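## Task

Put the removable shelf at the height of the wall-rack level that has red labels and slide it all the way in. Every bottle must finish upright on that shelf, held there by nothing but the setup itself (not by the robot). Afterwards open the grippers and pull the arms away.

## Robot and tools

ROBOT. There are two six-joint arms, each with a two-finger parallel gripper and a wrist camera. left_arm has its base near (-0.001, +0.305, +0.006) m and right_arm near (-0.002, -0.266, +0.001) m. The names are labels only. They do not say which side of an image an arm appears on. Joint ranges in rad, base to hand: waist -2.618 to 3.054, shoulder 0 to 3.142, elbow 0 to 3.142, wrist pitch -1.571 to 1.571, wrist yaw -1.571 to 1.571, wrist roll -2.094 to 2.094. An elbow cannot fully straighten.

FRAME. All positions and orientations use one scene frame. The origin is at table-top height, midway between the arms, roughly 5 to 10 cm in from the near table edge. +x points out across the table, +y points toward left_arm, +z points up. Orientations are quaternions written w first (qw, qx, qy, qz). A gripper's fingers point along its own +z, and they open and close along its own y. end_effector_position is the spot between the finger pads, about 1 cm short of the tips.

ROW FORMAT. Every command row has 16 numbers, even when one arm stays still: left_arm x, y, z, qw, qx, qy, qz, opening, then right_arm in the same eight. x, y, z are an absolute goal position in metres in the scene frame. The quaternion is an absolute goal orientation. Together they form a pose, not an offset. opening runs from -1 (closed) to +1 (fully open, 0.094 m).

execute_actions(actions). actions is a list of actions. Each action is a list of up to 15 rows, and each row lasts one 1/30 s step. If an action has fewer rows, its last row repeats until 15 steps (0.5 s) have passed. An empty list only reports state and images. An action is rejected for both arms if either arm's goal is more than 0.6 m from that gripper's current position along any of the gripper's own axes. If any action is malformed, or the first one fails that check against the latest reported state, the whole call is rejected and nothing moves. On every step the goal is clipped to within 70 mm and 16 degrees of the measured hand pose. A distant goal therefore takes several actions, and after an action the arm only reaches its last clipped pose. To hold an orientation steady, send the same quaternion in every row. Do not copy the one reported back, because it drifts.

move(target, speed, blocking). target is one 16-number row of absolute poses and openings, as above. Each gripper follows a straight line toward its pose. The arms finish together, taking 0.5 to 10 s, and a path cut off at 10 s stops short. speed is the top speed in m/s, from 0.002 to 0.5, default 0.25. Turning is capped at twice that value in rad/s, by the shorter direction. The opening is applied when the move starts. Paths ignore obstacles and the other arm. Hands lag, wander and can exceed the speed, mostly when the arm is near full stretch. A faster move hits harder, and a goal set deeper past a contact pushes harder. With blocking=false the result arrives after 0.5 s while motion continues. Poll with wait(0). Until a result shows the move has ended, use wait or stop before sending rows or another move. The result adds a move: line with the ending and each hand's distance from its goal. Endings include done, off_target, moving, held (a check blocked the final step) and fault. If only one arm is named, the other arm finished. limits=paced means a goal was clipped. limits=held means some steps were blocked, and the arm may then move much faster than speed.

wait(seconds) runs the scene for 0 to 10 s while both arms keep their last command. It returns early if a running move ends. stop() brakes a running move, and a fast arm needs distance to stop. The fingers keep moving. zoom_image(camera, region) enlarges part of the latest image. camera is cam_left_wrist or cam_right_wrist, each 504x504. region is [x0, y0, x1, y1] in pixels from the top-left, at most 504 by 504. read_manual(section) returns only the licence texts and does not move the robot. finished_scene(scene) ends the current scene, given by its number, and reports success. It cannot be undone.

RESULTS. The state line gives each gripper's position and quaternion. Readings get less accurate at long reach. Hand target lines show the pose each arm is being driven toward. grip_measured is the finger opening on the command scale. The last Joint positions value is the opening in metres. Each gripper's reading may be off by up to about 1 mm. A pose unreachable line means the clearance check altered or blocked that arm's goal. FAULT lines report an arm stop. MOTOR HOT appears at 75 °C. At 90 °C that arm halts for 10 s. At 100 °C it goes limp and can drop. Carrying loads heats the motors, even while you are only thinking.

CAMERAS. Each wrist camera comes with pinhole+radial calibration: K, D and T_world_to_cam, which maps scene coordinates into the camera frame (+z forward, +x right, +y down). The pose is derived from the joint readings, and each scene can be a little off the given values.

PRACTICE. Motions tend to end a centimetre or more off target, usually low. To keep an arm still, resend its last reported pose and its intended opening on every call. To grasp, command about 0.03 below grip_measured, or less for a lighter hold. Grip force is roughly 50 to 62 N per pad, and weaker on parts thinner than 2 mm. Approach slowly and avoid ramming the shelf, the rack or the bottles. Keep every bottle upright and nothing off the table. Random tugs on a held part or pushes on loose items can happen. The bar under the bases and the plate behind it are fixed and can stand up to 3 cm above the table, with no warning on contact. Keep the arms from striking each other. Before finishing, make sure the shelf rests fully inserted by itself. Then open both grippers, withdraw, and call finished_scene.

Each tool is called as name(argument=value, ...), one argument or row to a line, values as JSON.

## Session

execute_actions(
  actions=[],
)

Scene clock: 0.00 s.
left_arm: end_effector_position=(+0.3824, +0.2944, +0.4125) grip_measured=+1.000 end_effector_quat_wxyz=(+0.709, +0.013, +0.705, -0.021) | right_arm: end_effector_position=(+0.3700, -0.2470, +0.4226) grip_measured=+1.000 end_effector_quat_wxyz=(+0.722, -0.019, +0.692, +0.024)
Joint positions: left_arm=[-0.003  1.058  1.042  0.017  0.006  0.005  0.094] | right_arm=[ 0.002  1.037  1.051  0.015  0.01  -0.009  0.094]
Joint velocities: left_arm=[ 0.002 -0.002 -0.017  0.022  0.007 -0.066  0.   ] | right_arm=[-0.017 -0.017 -0.002  0.007  0.022  0.007  0.   ]
Hand target (left_arm): +0.379, +0.294, +0.422; +0.716, +0.014, +0.697, -0.022
Hand target (right_arm): +0.367, -0.247, +0.430; +0.728, -0.019, +0.685, +0.025

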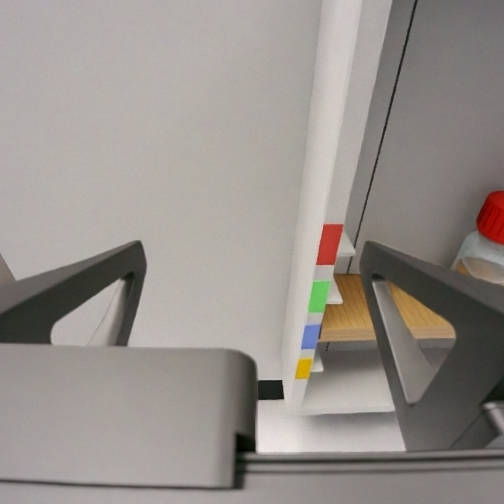

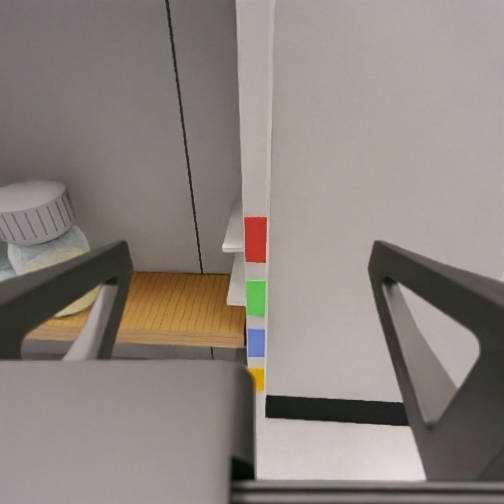

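move(
  target=[0.41,0.17,0.275,0.511,0.489,0.489,0.511,0.3,0.41,-0.165,0.287,0.511,-0.489,0.489,-0.511,0.3],
  speed=0.4,
)

Scene clock: 4.60 s.
left_arm: end_effector_position=(+0.4092, +0.1729, +0.2785) grip_measured=+0.303 end_effector_quat_wxyz=(+0.510, +0.488, +0.491, +0.512) | right_arm: end_effector_position=(+0.4115, -0.1686, +0.2927) grip_measured=+0.302 end_effector_quat_wxyz=(+0.513, -0.485, +0.493, -0.509)
Joint positions: left_arm=[-0.495  1.412  0.673  0.785 -0.538  1.61   0.061] | right_arm=[ 0.334  1.332  0.692  0.675  0.404 -1.588  0.061]
Joint velocities: left_arm=[-0.002  0.002 -0.007  0.022 -0.007 -0.007  0.   ] | right_arm=[-0.012 -0.002 -0.022  0.081 -0.022 -0.051  0.001]
Hand target (left_arm): +0.407, +0.170, +0.274; +0.511, +0.489, +0.489, +0.510
Hand target (right_arm): +0.412, -0.165, +0.287; +0.513, -0.487, +0.492, -0.507
Off the commanded pose (left_arm): 0.005 m, 0 deg.
Off the commanded pose (right_arm): 0.007 m, 1 deg.
move: done
camera_calibration (this result's frames):
cam_left_wrist: T_world_to_cam=[[0.0674386, 0.00486506, -0.997712, 0.253369], [-0.577498, 0.815639, -0.0350577, 0.107346], [0.813602, 0.578541, 0.0578151, -0.322162], [0, 0, 0, 1]] pos_world=[0.307017, 0.0975959, 0.275179]
cam_right_wrist: T_world_to_cam=[[-0.0447357, -0.0104572, 0.998944, -0.275748], [-0.57983, -0.814007, -0.0344878, 0.119422], [0.813508, -0.580761, 0.0303518, -0.317959], [0, 0, 0, 1]] pos_world=[0.315571, -0.0903312, 0.289226]

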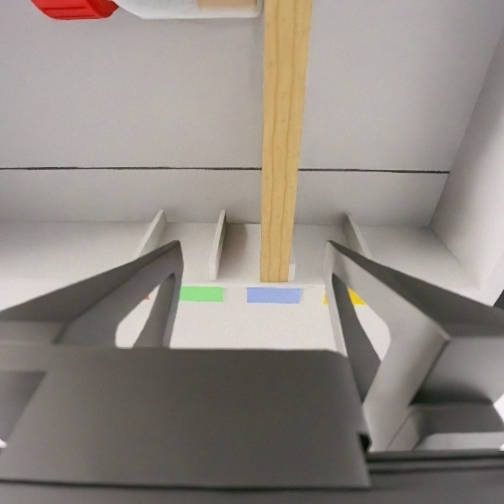

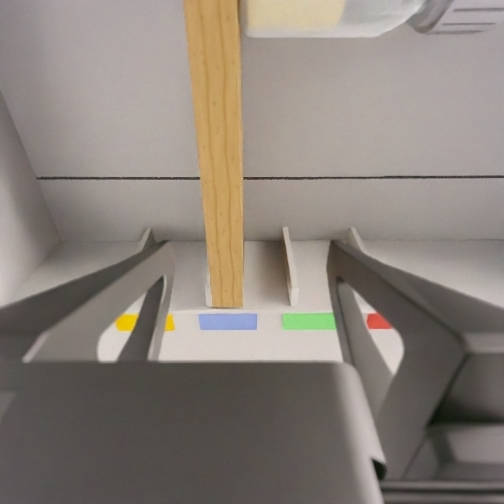

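move(
  target=[0.503,0.17,0.268,0.506,0.494,0.494,0.506,0.5,0.503,-0.165,0.28,0.506,-0.494,0.494,-0.506,0.5],
  speed=0.12,
)

Scene clock: 6.97 s.
left_arm: end_effector_position=(+0.4967, +0.1700, +0.2533) grip_measured=+0.497 end_effector_quat_wxyz=(+0.491, +0.507, +0.495, +0.507) | right_arm: end_effector_position=(+0.4970, -0.1648, +0.2684) grip_measured=+0.498 end_effector_quat_wxyz=(+0.494, -0.505, +0.499, -0.503)
Joint positions: left_arm=[-0.373  1.74   0.944  0.79  -0.415  1.612  0.07 ] | right_arm=[ 0.246  1.674  0.954  0.7    0.316 -1.594  0.07 ]
Joint velocities: left_arm=[-0.022 -0.002  0.002  0.037 -0.007  0.022  0.001] | right_arm=[ 0.002 -0.007 -0.002 -0.095 -0.095 -0.022 -0.001]
Hand target (left_arm): +0.502, +0.170, +0.267; +0.506, +0.494, +0.494, +0.506
Hand target (right_arm): +0.503, -0.165, +0.281; +0.505, -0.495, +0.493, -0.507
Off the commanded pose (left_arm): 0.016 m, 2 deg.
Off the commanded pose (right_arm): 0.013 m, 2 deg.
move: off_target (left_arm, right_arm)
camera_calibration (this result's frames):
cam_left_wrist: T_world_to_cam=[[0.0205451, 0.0339157, -0.999214, 0.241103], [-0.576798, 0.816733, 0.0158621, 0.145941], [0.816628, 0.576019, 0.0363424, -0.385876], [0, 0, 0, 1]] pos_world=[0.394342, 0.0948998, 0.252622]
cam_right_wrist: T_world_to_cam=[[0.00679848, 0.0163716, 0.999843, -0.269006], [-0.580216, -0.814279, 0.0172784, 0.157596], [0.814434, -0.580243, 0.00396322, -0.377854], [0, 0, 0, 1]] pos_world=[0.401006, -0.0865161, 0.267738]

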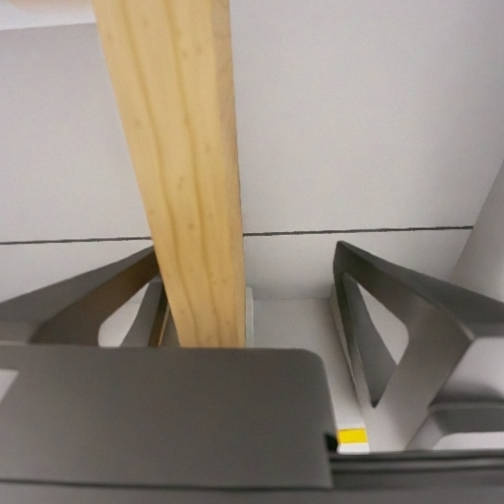

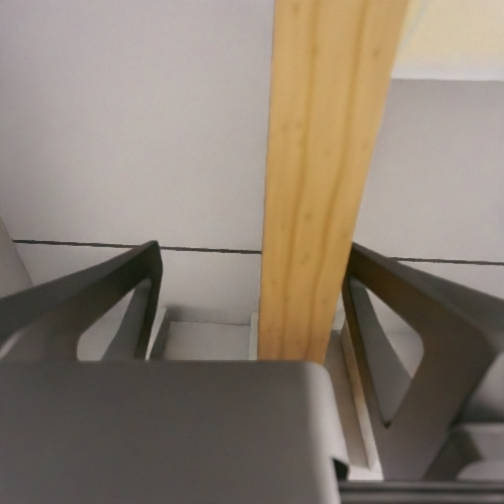

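Raise ~13 mm, close, and partly load up.

execute_actions(
  actions=[
    [[0.503,0.17,0.275,0.509,0.491,0.491,0.509,0.3,0.503,-0.165,0.287,0.509,-0.491,0.491,-0.509,0.3],[0.503,0.17,0.283,0.512,0.488,0.488,0.512,0.2,0.503,-0.165,0.295,0.512,-0.488,0.488,-0.512,0.2]],
    [[0.503,0.17,0.283,0.512,0.488,0.488,0.512,-0.7,0.503,-0.165,0.295,0.512,-0.488,0.488,-0.512,-0.7]],
    [[0.5,0.17,0.29,0.517,0.483,0.483,0.517,-0.7,0.5,-0.165,0.302,0.517,-0.483,0.483,-0.517,-0.7]],
    [[0.497,0.17,0.3,0.525,0.475,0.475,0.525,-0.7,0.497,-0.165,0.312,0.525,-0.475,0.475,-0.525,-0.7]],
    [[0.494,0.17,0.31,0.532,0.468,0.468,0.532,-0.7,0.494,-0.165,0.322,0.532,-0.468,0.468,-0.532,-0.7]],
  ],
)

Scene clock: 13.27 s.
left_arm: end_effector_position=(+0.4996, +0.1683, +0.2687) grip_measured=-0.644 end_effector_quat_wxyz=(+0.503, +0.496, +0.491, +0.509) | right_arm: end_effector_position=(+0.4997, -0.1636, +0.2824) grip_measured=-0.635 end_effector_quat_wxyz=(+0.505, -0.495, +0.492, -0.508)
Joint positions: left_arm=[-0.373  1.735  0.974  0.784 -0.412  1.607  0.017] | right_arm=[ 0.246  1.674  0.979  0.709  0.314 -1.596  0.017]
Joint velocities: left_arm=[ 0.002 -0.012  0.002 -0.051 -0.051 -0.022  0.   ] | right_arm=[-0.012  0.007  0.012 -0.051 -0.007 -0.066  0.   ]
Hand target (left_arm): +0.493, +0.171, +0.309; +0.530, +0.467, +0.468, +0.531
Hand target (right_arm): +0.492, -0.166, +0.321; +0.530, -0.467, +0.468, -0.531
Off the commanded pose (left_arm): 0.042 m, 6 deg.
Off the commanded pose (right_arm): 0.040 m, 6 deg.
camera_calibration (this result's frames):
cam_left_wrist: T_world_to_cam=[[0.0489754, 0.0161407, -0.99867, 0.245164], [-0.574298, 0.81851, -0.0149351, 0.155436], [0.81718, 0.574266, 0.0493564, -0.391322], [0, 0, 0, 1]] pos_world=[0.39704, 0.0935402, 0.266474]
cam_right_wrist: T_world_to_cam=[[-0.0259172, 0.00693422, 0.99964, -0.268221], [-0.578483, -0.815641, -0.00934016, 0.166253], [0.815283, -0.578517, 0.0251504, -0.385496], [0, 0, 0, 1]] pos_world=[0.403511, -0.0855528, 0.279373]

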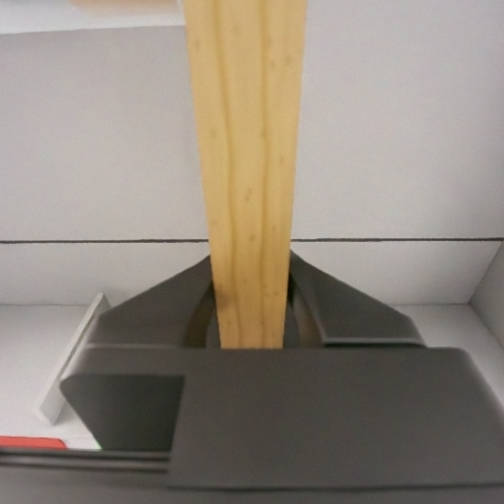

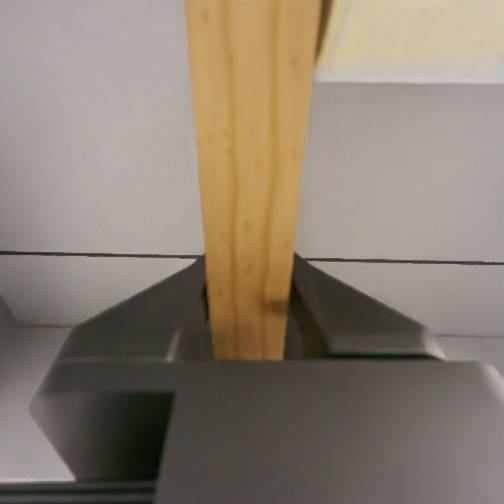

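execute_actions(
  actions=[
    [[0.484,0.168,0.318,0.537,0.463,0.463,0.537,-0.75,0.484,-0.163,0.331,0.537,-0.463,0.463,-0.537,-0.75]],
    [[0.474,0.168,0.325,0.541,0.459,0.459,0.541,-0.75,0.474,-0.163,0.339,0.541,-0.459,0.459,-0.541,-0.75]],
    [[0.464,0.168,0.331,0.544,0.456,0.456,0.544,-0.75,0.464,-0.163,0.345,0.544,-0.456,0.456,-0.544,-0.75]],
  ],
)

Scene clock: 16.87 s.
left_arm: end_effector_position=(+0.4737, +0.1689, +0.2747) grip_measured=-0.644 end_effector_quat_wxyz=(+0.499, +0.500, +0.492, +0.509) | right_arm: end_effector_position=(+0.4737, -0.1632, +0.2870) grip_measured=-0.635 end_effector_quat_wxyz=(+0.502, -0.499, +0.494, -0.506)
Joint positions: left_arm=[-0.404  1.633  0.897  0.75  -0.444  1.611  0.017] | right_arm=[ 0.272  1.57   0.902  0.672  0.339 -1.597  0.017]
Joint velocities: left_arm=[-0.012  0.002 -0.012 -0.125 -0.051 -0.022 -0.001] | right_arm=[ 0.007 -0.007 -0.012 -0.037  0.037 -0.022  0.001]
Hand target (left_arm): +0.462, +0.170, +0.329; +0.540, +0.454, +0.458, +0.541
Hand target (right_arm): +0.461, -0.165, +0.343; +0.541, -0.453, +0.458, -0.541
Off the commanded pose (left_arm): 0.057 m, 9 deg.
Off the commanded pose (right_arm): 0.059 m, 9 deg.
camera_calibration (this result's frames):
cam_left_wrist: T_world_to_cam=[[0.0396506, 0.023937, -0.998927, 0.255575], [-0.575583, 0.817737, -0.00325154, 0.137701], [0.816782, 0.575094, 0.0462015, -0.369893], [0, 0, 0, 1]] pos_world=[0.371247, 0.0940028, 0.272838]
cam_right_wrist: T_world_to_cam=[[-0.0157497, 0.011276, 0.999812, -0.277586], [-0.57783, -0.816157, 0.000102377, 0.148509], [0.816005, -0.57772, 0.0193698, -0.362786], [0, 0, 0, 1]] pos_world=[0.377476, -0.0852524, 0.284546]

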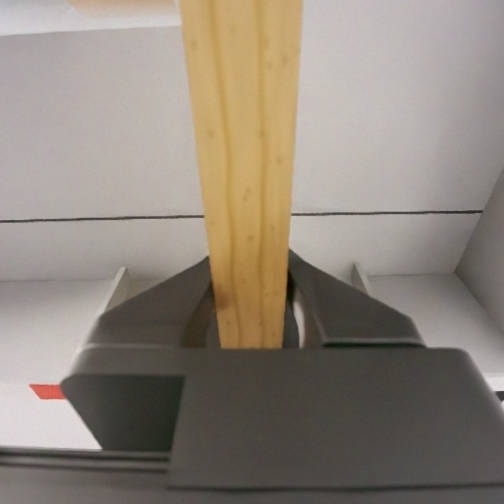

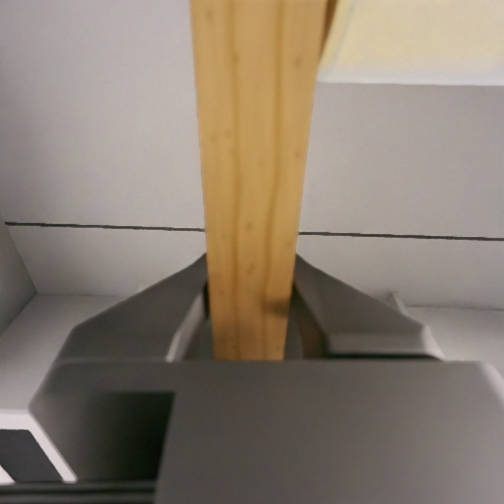

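execute_actions(
  actions=[
    [[0.452,0.168,0.335,0.547,0.453,0.453,0.547,-0.75,0.452,-0.163,0.351,0.548,-0.452,0.452,-0.548,-0.75]],
    [[0.438,0.168,0.336,0.547,0.453,0.453,0.547,-0.75,0.438,-0.163,0.352,0.548,-0.452,0.452,-0.548,-0.75]],
    [[0.424,0.168,0.336,0.547,0.453,0.453,0.547,-0.75,0.424,-0.163,0.352,0.548,-0.452,0.452,-0.548,-0.75]],
    [[0.41,0.168,0.336,0.547,0.453,0.453,0.547,-0.75,0.41,-0.163,0.352,0.548,-0.452,0.452,-0.548,-0.75]],
    [[0.396,0.168,0.336,0.546,0.454,0.454,0.546,-0.75,0.396,-0.163,0.352,0.547,-0.453,0.453,-0.547,-0.75]],
    [[0.384,0.168,0.341,0.546,0.454,0.454,0.546,-0.75,0.384,-0.163,0.357,0.547,-0.453,0.453,-0.547,-0.75]],
    [[0.382,0.168,0.354,0.546,0.454,0.454,0.546,-0.75,0.382,-0.163,0.37,0.547,-0.453,0.453,-0.547,-0.75]],
    [[0.382,0.168,0.368,0.546,0.454,0.454,0.546,-0.75,0.382,-0.163,0.384,0.547,-0.453,0.453,-0.547,-0.75]],
    [[0.382,0.168,0.382,0.546,0.454,0.454,0.546,-0.75,0.382,-0.163,0.398,0.547,-0.453,0.453,-0.547,-0.75]],
    [[0.382,0.168,0.396,0.546,0.454,0.454,0.546,-0.75,0.382,-0.163,0.412,0.547,-0.453,0.453,-0.547,-0.75]],
    [[0.382,0.168,0.41,0.546,0.454,0.454,0.546,-0.75,0.382,-0.163,0.426,0.547,-0.453,0.453,-0.547,-0.75]],
    [[0.382,0.168,0.424,0.546,0.454,0.454,0.546,-0.75,0.382,-0.163,0.44,0.547,-0.453,0.453,-0.547,-0.75]],
    [[0.382,0.168,0.438,0.546,0.454,0.454,0.546,-0.75,0.382,-0.163,0.454,0.547,-0.453,0.453,-0.547,-0.75]],
    [[0.388,0.168,0.45,0.546,0.454,0.454,0.546,-0.75,0.388,-0.163,0.466,0.547,-0.453,0.453,-0.547,-0.75]],
  ],
)

Scene clock: 32.13 s.
left_arm: end_effector_position=(+0.3922, +0.1697, +0.4019) grip_measured=-0.642 end_effector_quat_wxyz=(+0.510, +0.484, +0.484, +0.521) | right_arm: end_effector_position=(+0.3891, -0.1637, +0.4170) grip_measured=-0.635 end_effector_quat_wxyz=(+0.509, -0.488, +0.483, -0.519)
Joint positions: left_arm=[-0.547  1.251  1.041  0.282 -0.595  1.638  0.017] | right_arm=[ 0.393  1.199  1.092  0.157  0.464 -1.625  0.017]
Joint velocities: left_arm=[ 0.002  0.007 -0.007 -0.081 -0.095 -0.007 -0.001] | right_arm=[-0.017 -0.017  0.007 -0.11  -0.051 -0.007 -0.001]
Hand target (left_arm): +0.384, +0.170, +0.448; +0.542, +0.452, +0.454, +0.544
Hand target (right_arm): +0.382, -0.166, +0.464; +0.543, -0.450, +0.453, -0.544
Off the commanded pose (left_arm): 0.048 m, 7 deg.
Off the commanded pose (right_arm): 0.049 m, 8 deg.
camera_calibration (this result's frames):
cam_left_wrist: T_world_to_cam=[[0.0865159, 0.0172025, -0.996102, 0.367431], [-0.581882, 0.812453, -0.0365082, 0.107298], [0.808658, 0.582773, 0.0802999, -0.321427], [0, 0, 0, 1]] pos_world=[0.290571, 0.0938236, 0.395726]
cam_right_wrist: T_world_to_cam=[[-0.0573337, 0.0182368, 0.998188, -0.390932], [-0.581381, -0.81342, -0.0185322, 0.108758], [0.811609, -0.581391, 0.0572389, -0.311223], [0, 0, 0, 1]] pos_world=[0.293408, -0.0853465, 0.410053]

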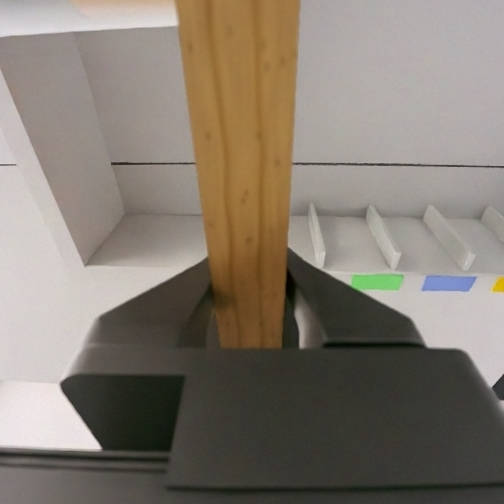

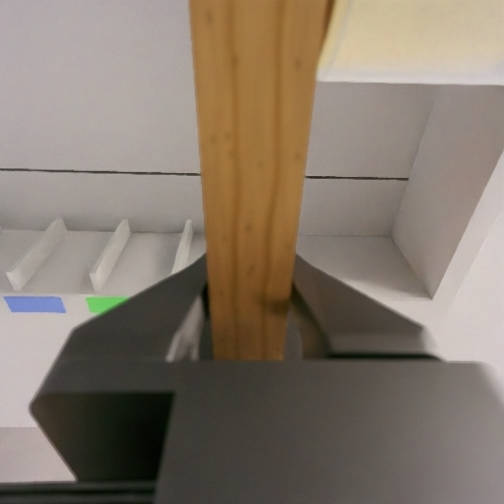

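execute_actions(
  actions=[
    [[0.394,0.167,0.442,0.542,0.458,0.458,0.542,-0.75,0.396,-0.163,0.457,0.543,-0.457,0.457,-0.543,-0.75]],
    [[0.402,0.167,0.433,0.537,0.463,0.463,0.537,-0.75,0.404,-0.163,0.448,0.538,-0.462,0.462,-0.538,-0.75]],
    [[0.412,0.167,0.433,0.537,0.463,0.463,0.537,-0.75,0.414,-0.163,0.448,0.538,-0.462,0.462,-0.538,-0.75]],
  ],
)

Scene clock: 36.93 s.
left_arm: end_effector_position=(+0.4128, +0.1695, +0.3777) grip_measured=-0.642 end_effector_quat_wxyz=(+0.493, +0.498, +0.500, +0.510) | right_arm: end_effector_position=(+0.4135, -0.1629, +0.3926) grip_measured=-0.635 end_effector_quat_wxyz=(+0.495, -0.504, +0.495, -0.505)
Joint positions: left_arm=[-0.511  1.32   1.054  0.27  -0.569  1.604  0.017] | right_arm=[ 0.353  1.278  1.103  0.163  0.422 -1.601  0.017]
Joint velocities: left_arm=[-0.012 -0.002 -0.002  0.022 -0.007 -0.007 -0.   ] | right_arm=[-0.012  0.002 -0.002  0.037 -0.007  0.007 -0.001]
Hand target (left_arm): +0.407, +0.170, +0.431; +0.533, +0.461, +0.464, +0.536
Hand target (right_arm): +0.407, -0.165, +0.446; +0.535, -0.460, +0.463, -0.536
Off the commanded pose (left_arm): 0.055 m, 8 deg.
Off the commanded pose (right_arm): 0.055 m, 9 deg.
camera_calibration (this result's frames):
cam_left_wrist: T_world_to_cam=[[0.0294921, 0.0211583, -0.999341, 0.365697], [-0.589682, 0.807635, -0.000302944, 0.108925], [0.807097, 0.589302, 0.0362956, -0.319902], [0, 0, 0, 1]] pos_world=[0.311637, 0.0928098, 0.3771]
cam_right_wrist: T_world_to_cam=[[-0.00131856, 0.0215762, 0.999766, -0.388421], [-0.578862, -0.815252, 0.0168307, 0.107899], [0.815424, -0.578705, 0.0135646, -0.313144], [0, 0, 0, 1]] pos_world=[0.317292, -0.0848725, 0.390761]

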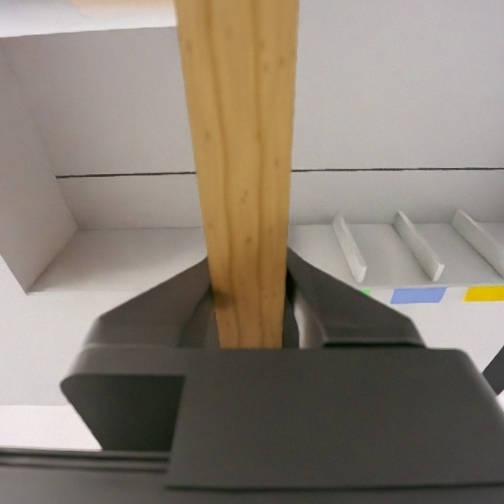

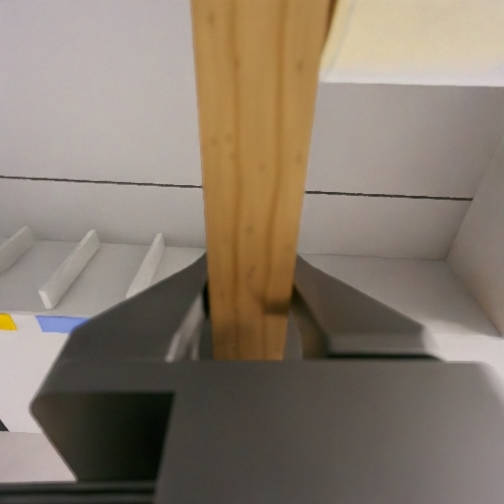

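A bit low; raise slightly and insert.

execute_actions(
  actions=[
    [[0.412,0.1665,0.441,0.542,0.458,0.458,0.542,-0.75,0.413,-0.1635,0.456,0.543,-0.457,0.457,-0.543,-0.75]],
    [[0.424,0.1665,0.442,0.542,0.458,0.458,0.542,-0.75,0.425,-0.1635,0.457,0.543,-0.457,0.457,-0.543,-0.75]],
    [[0.436,0.1665,0.442,0.542,0.458,0.458,0.542,-0.75,0.437,-0.1635,0.457,0.543,-0.457,0.457,-0.543,-0.75]],
    [[0.448,0.167,0.442,0.542,0.458,0.458,0.542,-0.75,0.449,-0.163,0.457,0.543,-0.457,0.457,-0.543,-0.75]],
    [[0.46,0.167,0.442,0.542,0.458,0.458,0.542,-0.75,0.461,-0.163,0.457,0.543,-0.457,0.457,-0.543,-0.75]],
  ],
)

Scene clock: 42.83 s.
left_arm: end_effector_position=(+0.4610, +0.1690, +0.3778) grip_measured=-0.642 end_effector_quat_wxyz=(+0.492, +0.501, +0.500, +0.508) | right_arm: end_effector_position=(+0.4605, -0.1634, +0.3930) grip_measured=-0.635 end_effector_quat_wxyz=(+0.494, -0.505, +0.497, -0.504)
Joint positions: left_arm=[-0.432  1.483  1.194  0.286 -0.486  1.602  0.017] | right_arm=[ 0.29   1.445  1.238  0.19   0.36  -1.599  0.017]
Joint velocities: left_arm=[-0.007  0.007  0.002  0.051 -0.007  0.022 -0.001] | right_arm=[ 0.012 -0.007 -0.012  0.051 -0.037 -0.037  0.   ]
Hand target (left_arm): +0.453, +0.170, +0.439; +0.537, +0.456, +0.459, +0.541
Hand target (right_arm): +0.452, -0.166, +0.454; +0.539, -0.455, +0.458, -0.541
Off the commanded pose (left_arm): 0.064 m, 10 deg.
Off the commanded pose (right_arm): 0.064 m, 10 deg.
camera_calibration (this result's frames):
cam_left_wrist: T_world_to_cam=[[0.0233476, 0.0231064, -0.99946, 0.366875], [-0.586815, 0.809705, 0.00501134, 0.134022], [0.809384, 0.586381, 0.0324638, -0.357584], [0, 0, 0, 1]] pos_world=[0.359503, 0.0926848, 0.377613]
cam_right_wrist: T_world_to_cam=[[0.00328327, 0.020964, 0.999775, -0.390966], [-0.579671, -0.814629, 0.0189854, 0.13438], [0.814844, -0.579603, 0.00947761, -0.350046], [0, 0, 0, 1]] pos_world=[0.364413, -0.0852218, 0.391644]

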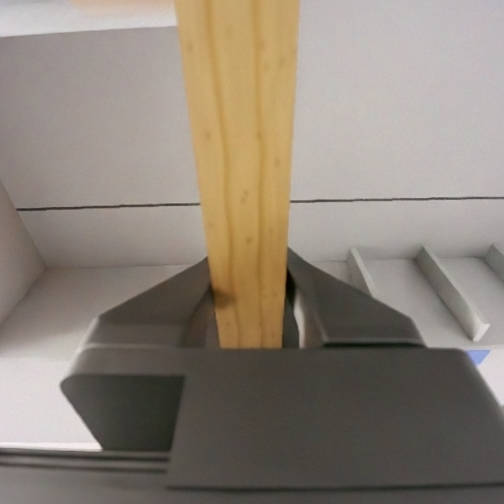

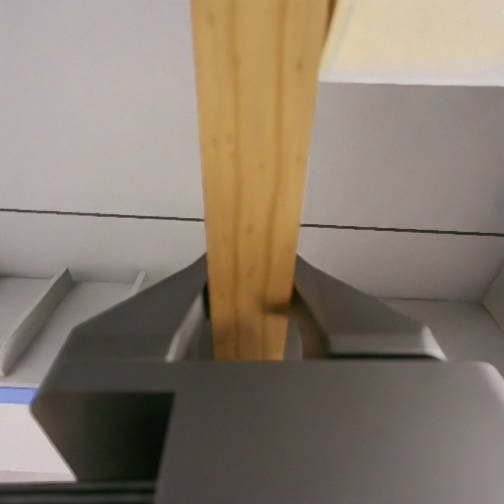

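execute_actions(
  actions=[
    [[0.472,0.167,0.438,0.543,0.457,0.457,0.543,-0.75,0.473,-0.163,0.453,0.544,-0.456,0.456,-0.544,-0.75]],
    [[0.484,0.167,0.433,0.543,0.457,0.457,0.543,-0.75,0.485,-0.163,0.448,0.544,-0.456,0.456,-0.544,-0.75]],
    [[0.496,0.167,0.426,0.542,0.458,0.458,0.542,-0.75,0.497,-0.163,0.441,0.543,-0.457,0.457,-0.543,-0.75]],
    [[0.508,0.167,0.418,0.537,0.463,0.463,0.537,-0.75,0.509,-0.163,0.433,0.537,-0.463,0.463,-0.537,-0.75]],
    [[0.518,0.167,0.408,0.53,0.47,0.47,0.53,-0.75,0.519,-0.163,0.422,0.53,-0.47,0.47,-0.53,-0.75]],
    [[0.525,0.167,0.395,0.521,0.479,0.479,0.521,-0.75,0.525,-0.163,0.409,0.521,-0.479,0.479,-0.521,-0.75]],
    [[0.515,0.167,0.382,0.512,0.488,0.488,0.512,-0.75,0.515,-0.163,0.396,0.512,-0.488,0.488,-0.512,-0.75]],
  ],
)

Scene clock: 49.90 s.
left_arm: end_effector_position=(+0.5039, +0.1699, +0.3698) grip_measured=-0.642 end_effector_quat_wxyz=(+0.490, +0.501, +0.504, +0.505) | right_arm: end_effector_position=(+0.5005, -0.1631, +0.3848) grip_measured=-0.635 end_effector_quat_wxyz=(+0.493, -0.505, +0.503, -0.498)
Joint positions: left_arm=[-0.376  1.631  1.316  0.303 -0.434  1.593  0.017] | right_arm=[ 0.251  1.588  1.351  0.206  0.322 -1.584  0.017]
Joint velocities: left_arm=[-0.017  0.002 -0.002 -0.037 -0.007 -0.007 -0.   ] | right_arm=[-0.017 -0.012  0.012 -0.007  0.081 -0.037  0.001]
Hand target (left_arm): +0.513, +0.168, +0.382; +0.511, +0.488, +0.488, +0.512
Hand target (right_arm): +0.513, -0.164, +0.396; +0.511, -0.488, +0.489, -0.512
Off the commanded pose (left_arm): 0.017 m, 3 deg.
Off the commanded pose (right_arm): 0.018 m, 4 deg.
camera_calibration (this result's frames):
cam_left_wrist: T_world_to_cam=[[0.0152977, 0.0173997, -0.999732, 0.363029], [-0.589184, 0.807983, 0.00504682, 0.159984], [0.807854, 0.588949, 0.0226119, -0.38861], [0, 0, 0, 1]] pos_world=[0.402647, 0.0932903, 0.370912]
cam_right_wrist: T_world_to_cam=[[0.016519, 0.00902122, 0.999823, -0.391506], [-0.580374, -0.814174, 0.016935, 0.159186], [0.814183, -0.580551, -0.00821365, -0.375406], [0, 0, 0, 1]] pos_world=[0.404504, -0.0848056, 0.385657]

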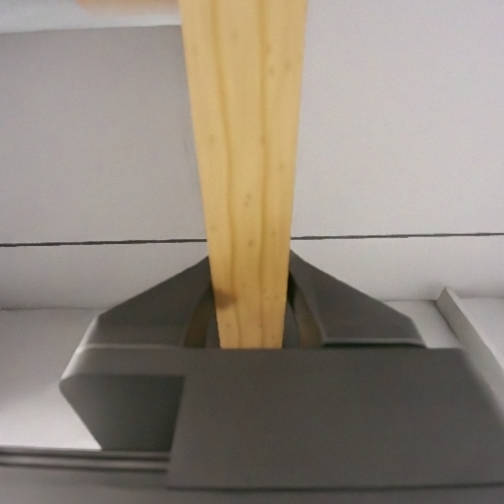

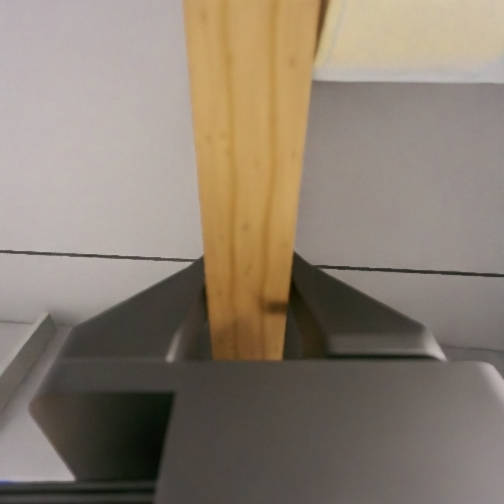

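execute_actions(
  actions=[
    [[0.508,0.168,0.374,0.508,0.492,0.492,0.508,-0.75,0.506,-0.163,0.388,0.508,-0.492,0.492,-0.508,-0.75]],
    [[0.508,0.168,0.374,0.508,0.492,0.492,0.508,0.4,0.506,-0.163,0.388,0.508,-0.492,0.492,-0.508,0.4]],
  ],
)

move(
  target=[0.35,0.17,0.378,0.508,0.492,0.492,0.508,0.4,0.35,-0.165,0.392,0.508,-0.492,0.492,-0.508,0.4],
)

Scene clock: 53.47 s.
left_arm: end_effector_position=(+0.5060, +0.1659, +0.3716) grip_measured=+0.397 end_effector_quat_wxyz=(+0.502, +0.497, +0.494, +0.507) | right_arm: end_effector_position=(+0.5022, -0.1627, +0.3883) grip_measured=+0.398 end_effector_quat_wxyz=(+0.504, -0.494, +0.494, -0.507)
Joint positions: left_arm=[-0.376  1.641  1.306  0.352 -0.417  1.601  0.066] | right_arm=[ 0.25   1.594  1.332  0.274  0.321 -1.593  0.066]
Joint velocities: left_arm=[-0.007 -0.002 -0.007  0.066  0.051 -0.007  0.001] | right_arm=[-0.022 -0.002 -0.007  0.022  0.022  0.081  0.001]
Hand target (left_arm): +0.508, +0.168, +0.374; +0.508, +0.492, +0.492, +0.508
Hand target (right_arm): +0.506, -0.163, +0.388; +0.508, -0.492, +0.492, -0.508
Off the commanded pose (left_arm): 0.004 m, 1 deg.
Off the commanded pose (right_arm): 0.004 m, 1 deg.
camera_calibration (this result's frames):
cam_left_wrist: T_world_to_cam=[[0.0426169, 0.0127665, -0.99901, 0.351486], [-0.575456, 0.817712, -0.0140988, 0.162965], [0.816722, 0.575487, 0.0421949, -0.397555], [0, 0, 0, 1]] pos_world=[0.403491, 0.0910423, 0.370211]
cam_right_wrist: T_world_to_cam=[[-0.02331, 0.00465418, 0.999717, -0.375701], [-0.580287, -0.814354, -0.00973907, 0.170711], [0.814079, -0.58035, 0.0216833, -0.388071], [0, 0, 0, 1]] pos_world=[0.406224, -0.0844494, 0.385672]

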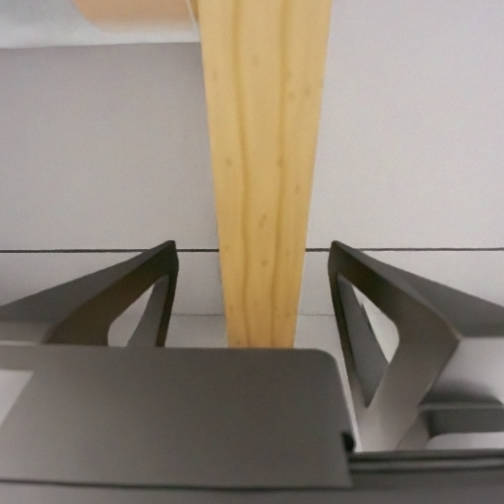

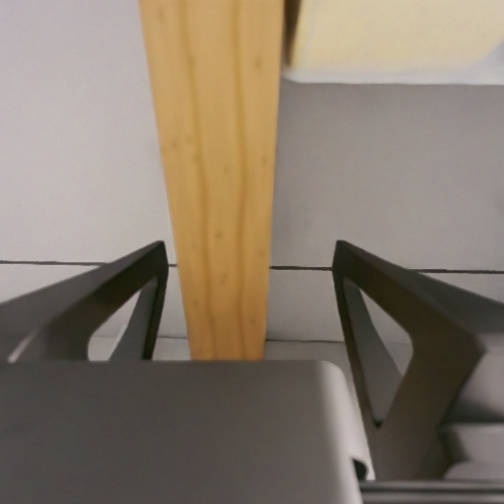

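Scene clock: 54.77 s.
left_arm: end_effector_position=(+0.3545, +0.1704, +0.3804) grip_measured=+0.397 end_effector_quat_wxyz=(+0.506, +0.491, +0.493, +0.509) | right_arm: end_effector_position=(+0.3553, -0.1659, +0.3923) grip_measured=+0.398 end_effector_quat_wxyz=(+0.508, -0.491, +0.494, -0.507)
Joint positions: left_arm=[-0.633  1.119  0.908  0.248 -0.675  1.612  0.066] | right_arm=[ 0.453  1.065  0.948  0.139  0.523 -1.593  0.066]
Joint velocities: left_arm=[-0.012 -0.002  0.007  0.037 -0.007 -0.051  0.   ] | right_arm=[ 0.002  0.022  0.002 -0.007 -0.095  0.022  0.   ]
Hand target (left_arm): +0.350, +0.170, +0.379; +0.508, +0.492, +0.492, +0.508
Hand target (right_arm): +0.350, -0.166, +0.390; +0.509, -0.491, +0.494, -0.506
Off the commanded pose (left_arm): 0.005 m, 0 deg.
Off the commanded pose (right_arm): 0.005 m, 0 deg.
move: done
camera_calibration (this result's frames):
cam_left_wrist: T_world_to_cam=[[0.0560164, 0.00755166, -0.998401, 0.362634], [-0.577352, 0.816074, -0.0262204, 0.0778063], [0.814572, 0.577898, 0.0500735, -0.279387], [0, 0, 0, 1]] pos_world=[0.252189, 0.0952229, 0.378084]
cam_right_wrist: T_world_to_cam=[[-0.0312758, -0.00188548, 0.999509, -0.38132], [-0.579883, -0.814462, -0.0196816, 0.086588], [0.814099, -0.580214, 0.0243796, -0.271454], [0, 0, 0, 1]] pos_world=[0.259275, -0.0876976, 0.389455]

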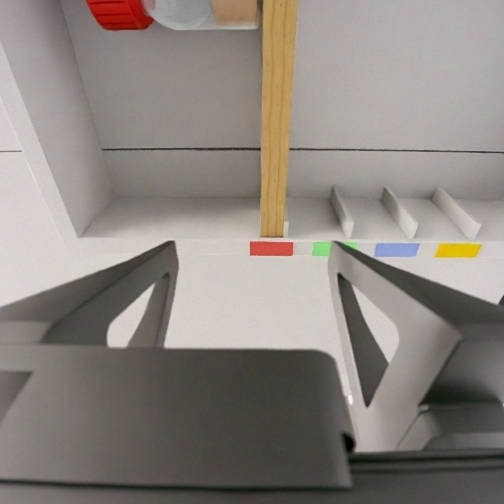

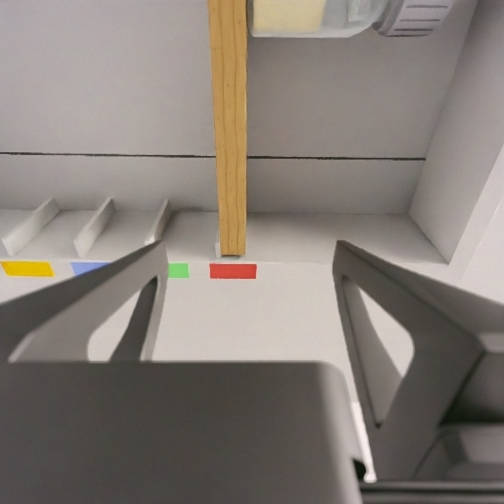

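finished_scene(
  scene=2,
)

The scene is finished: the task was done.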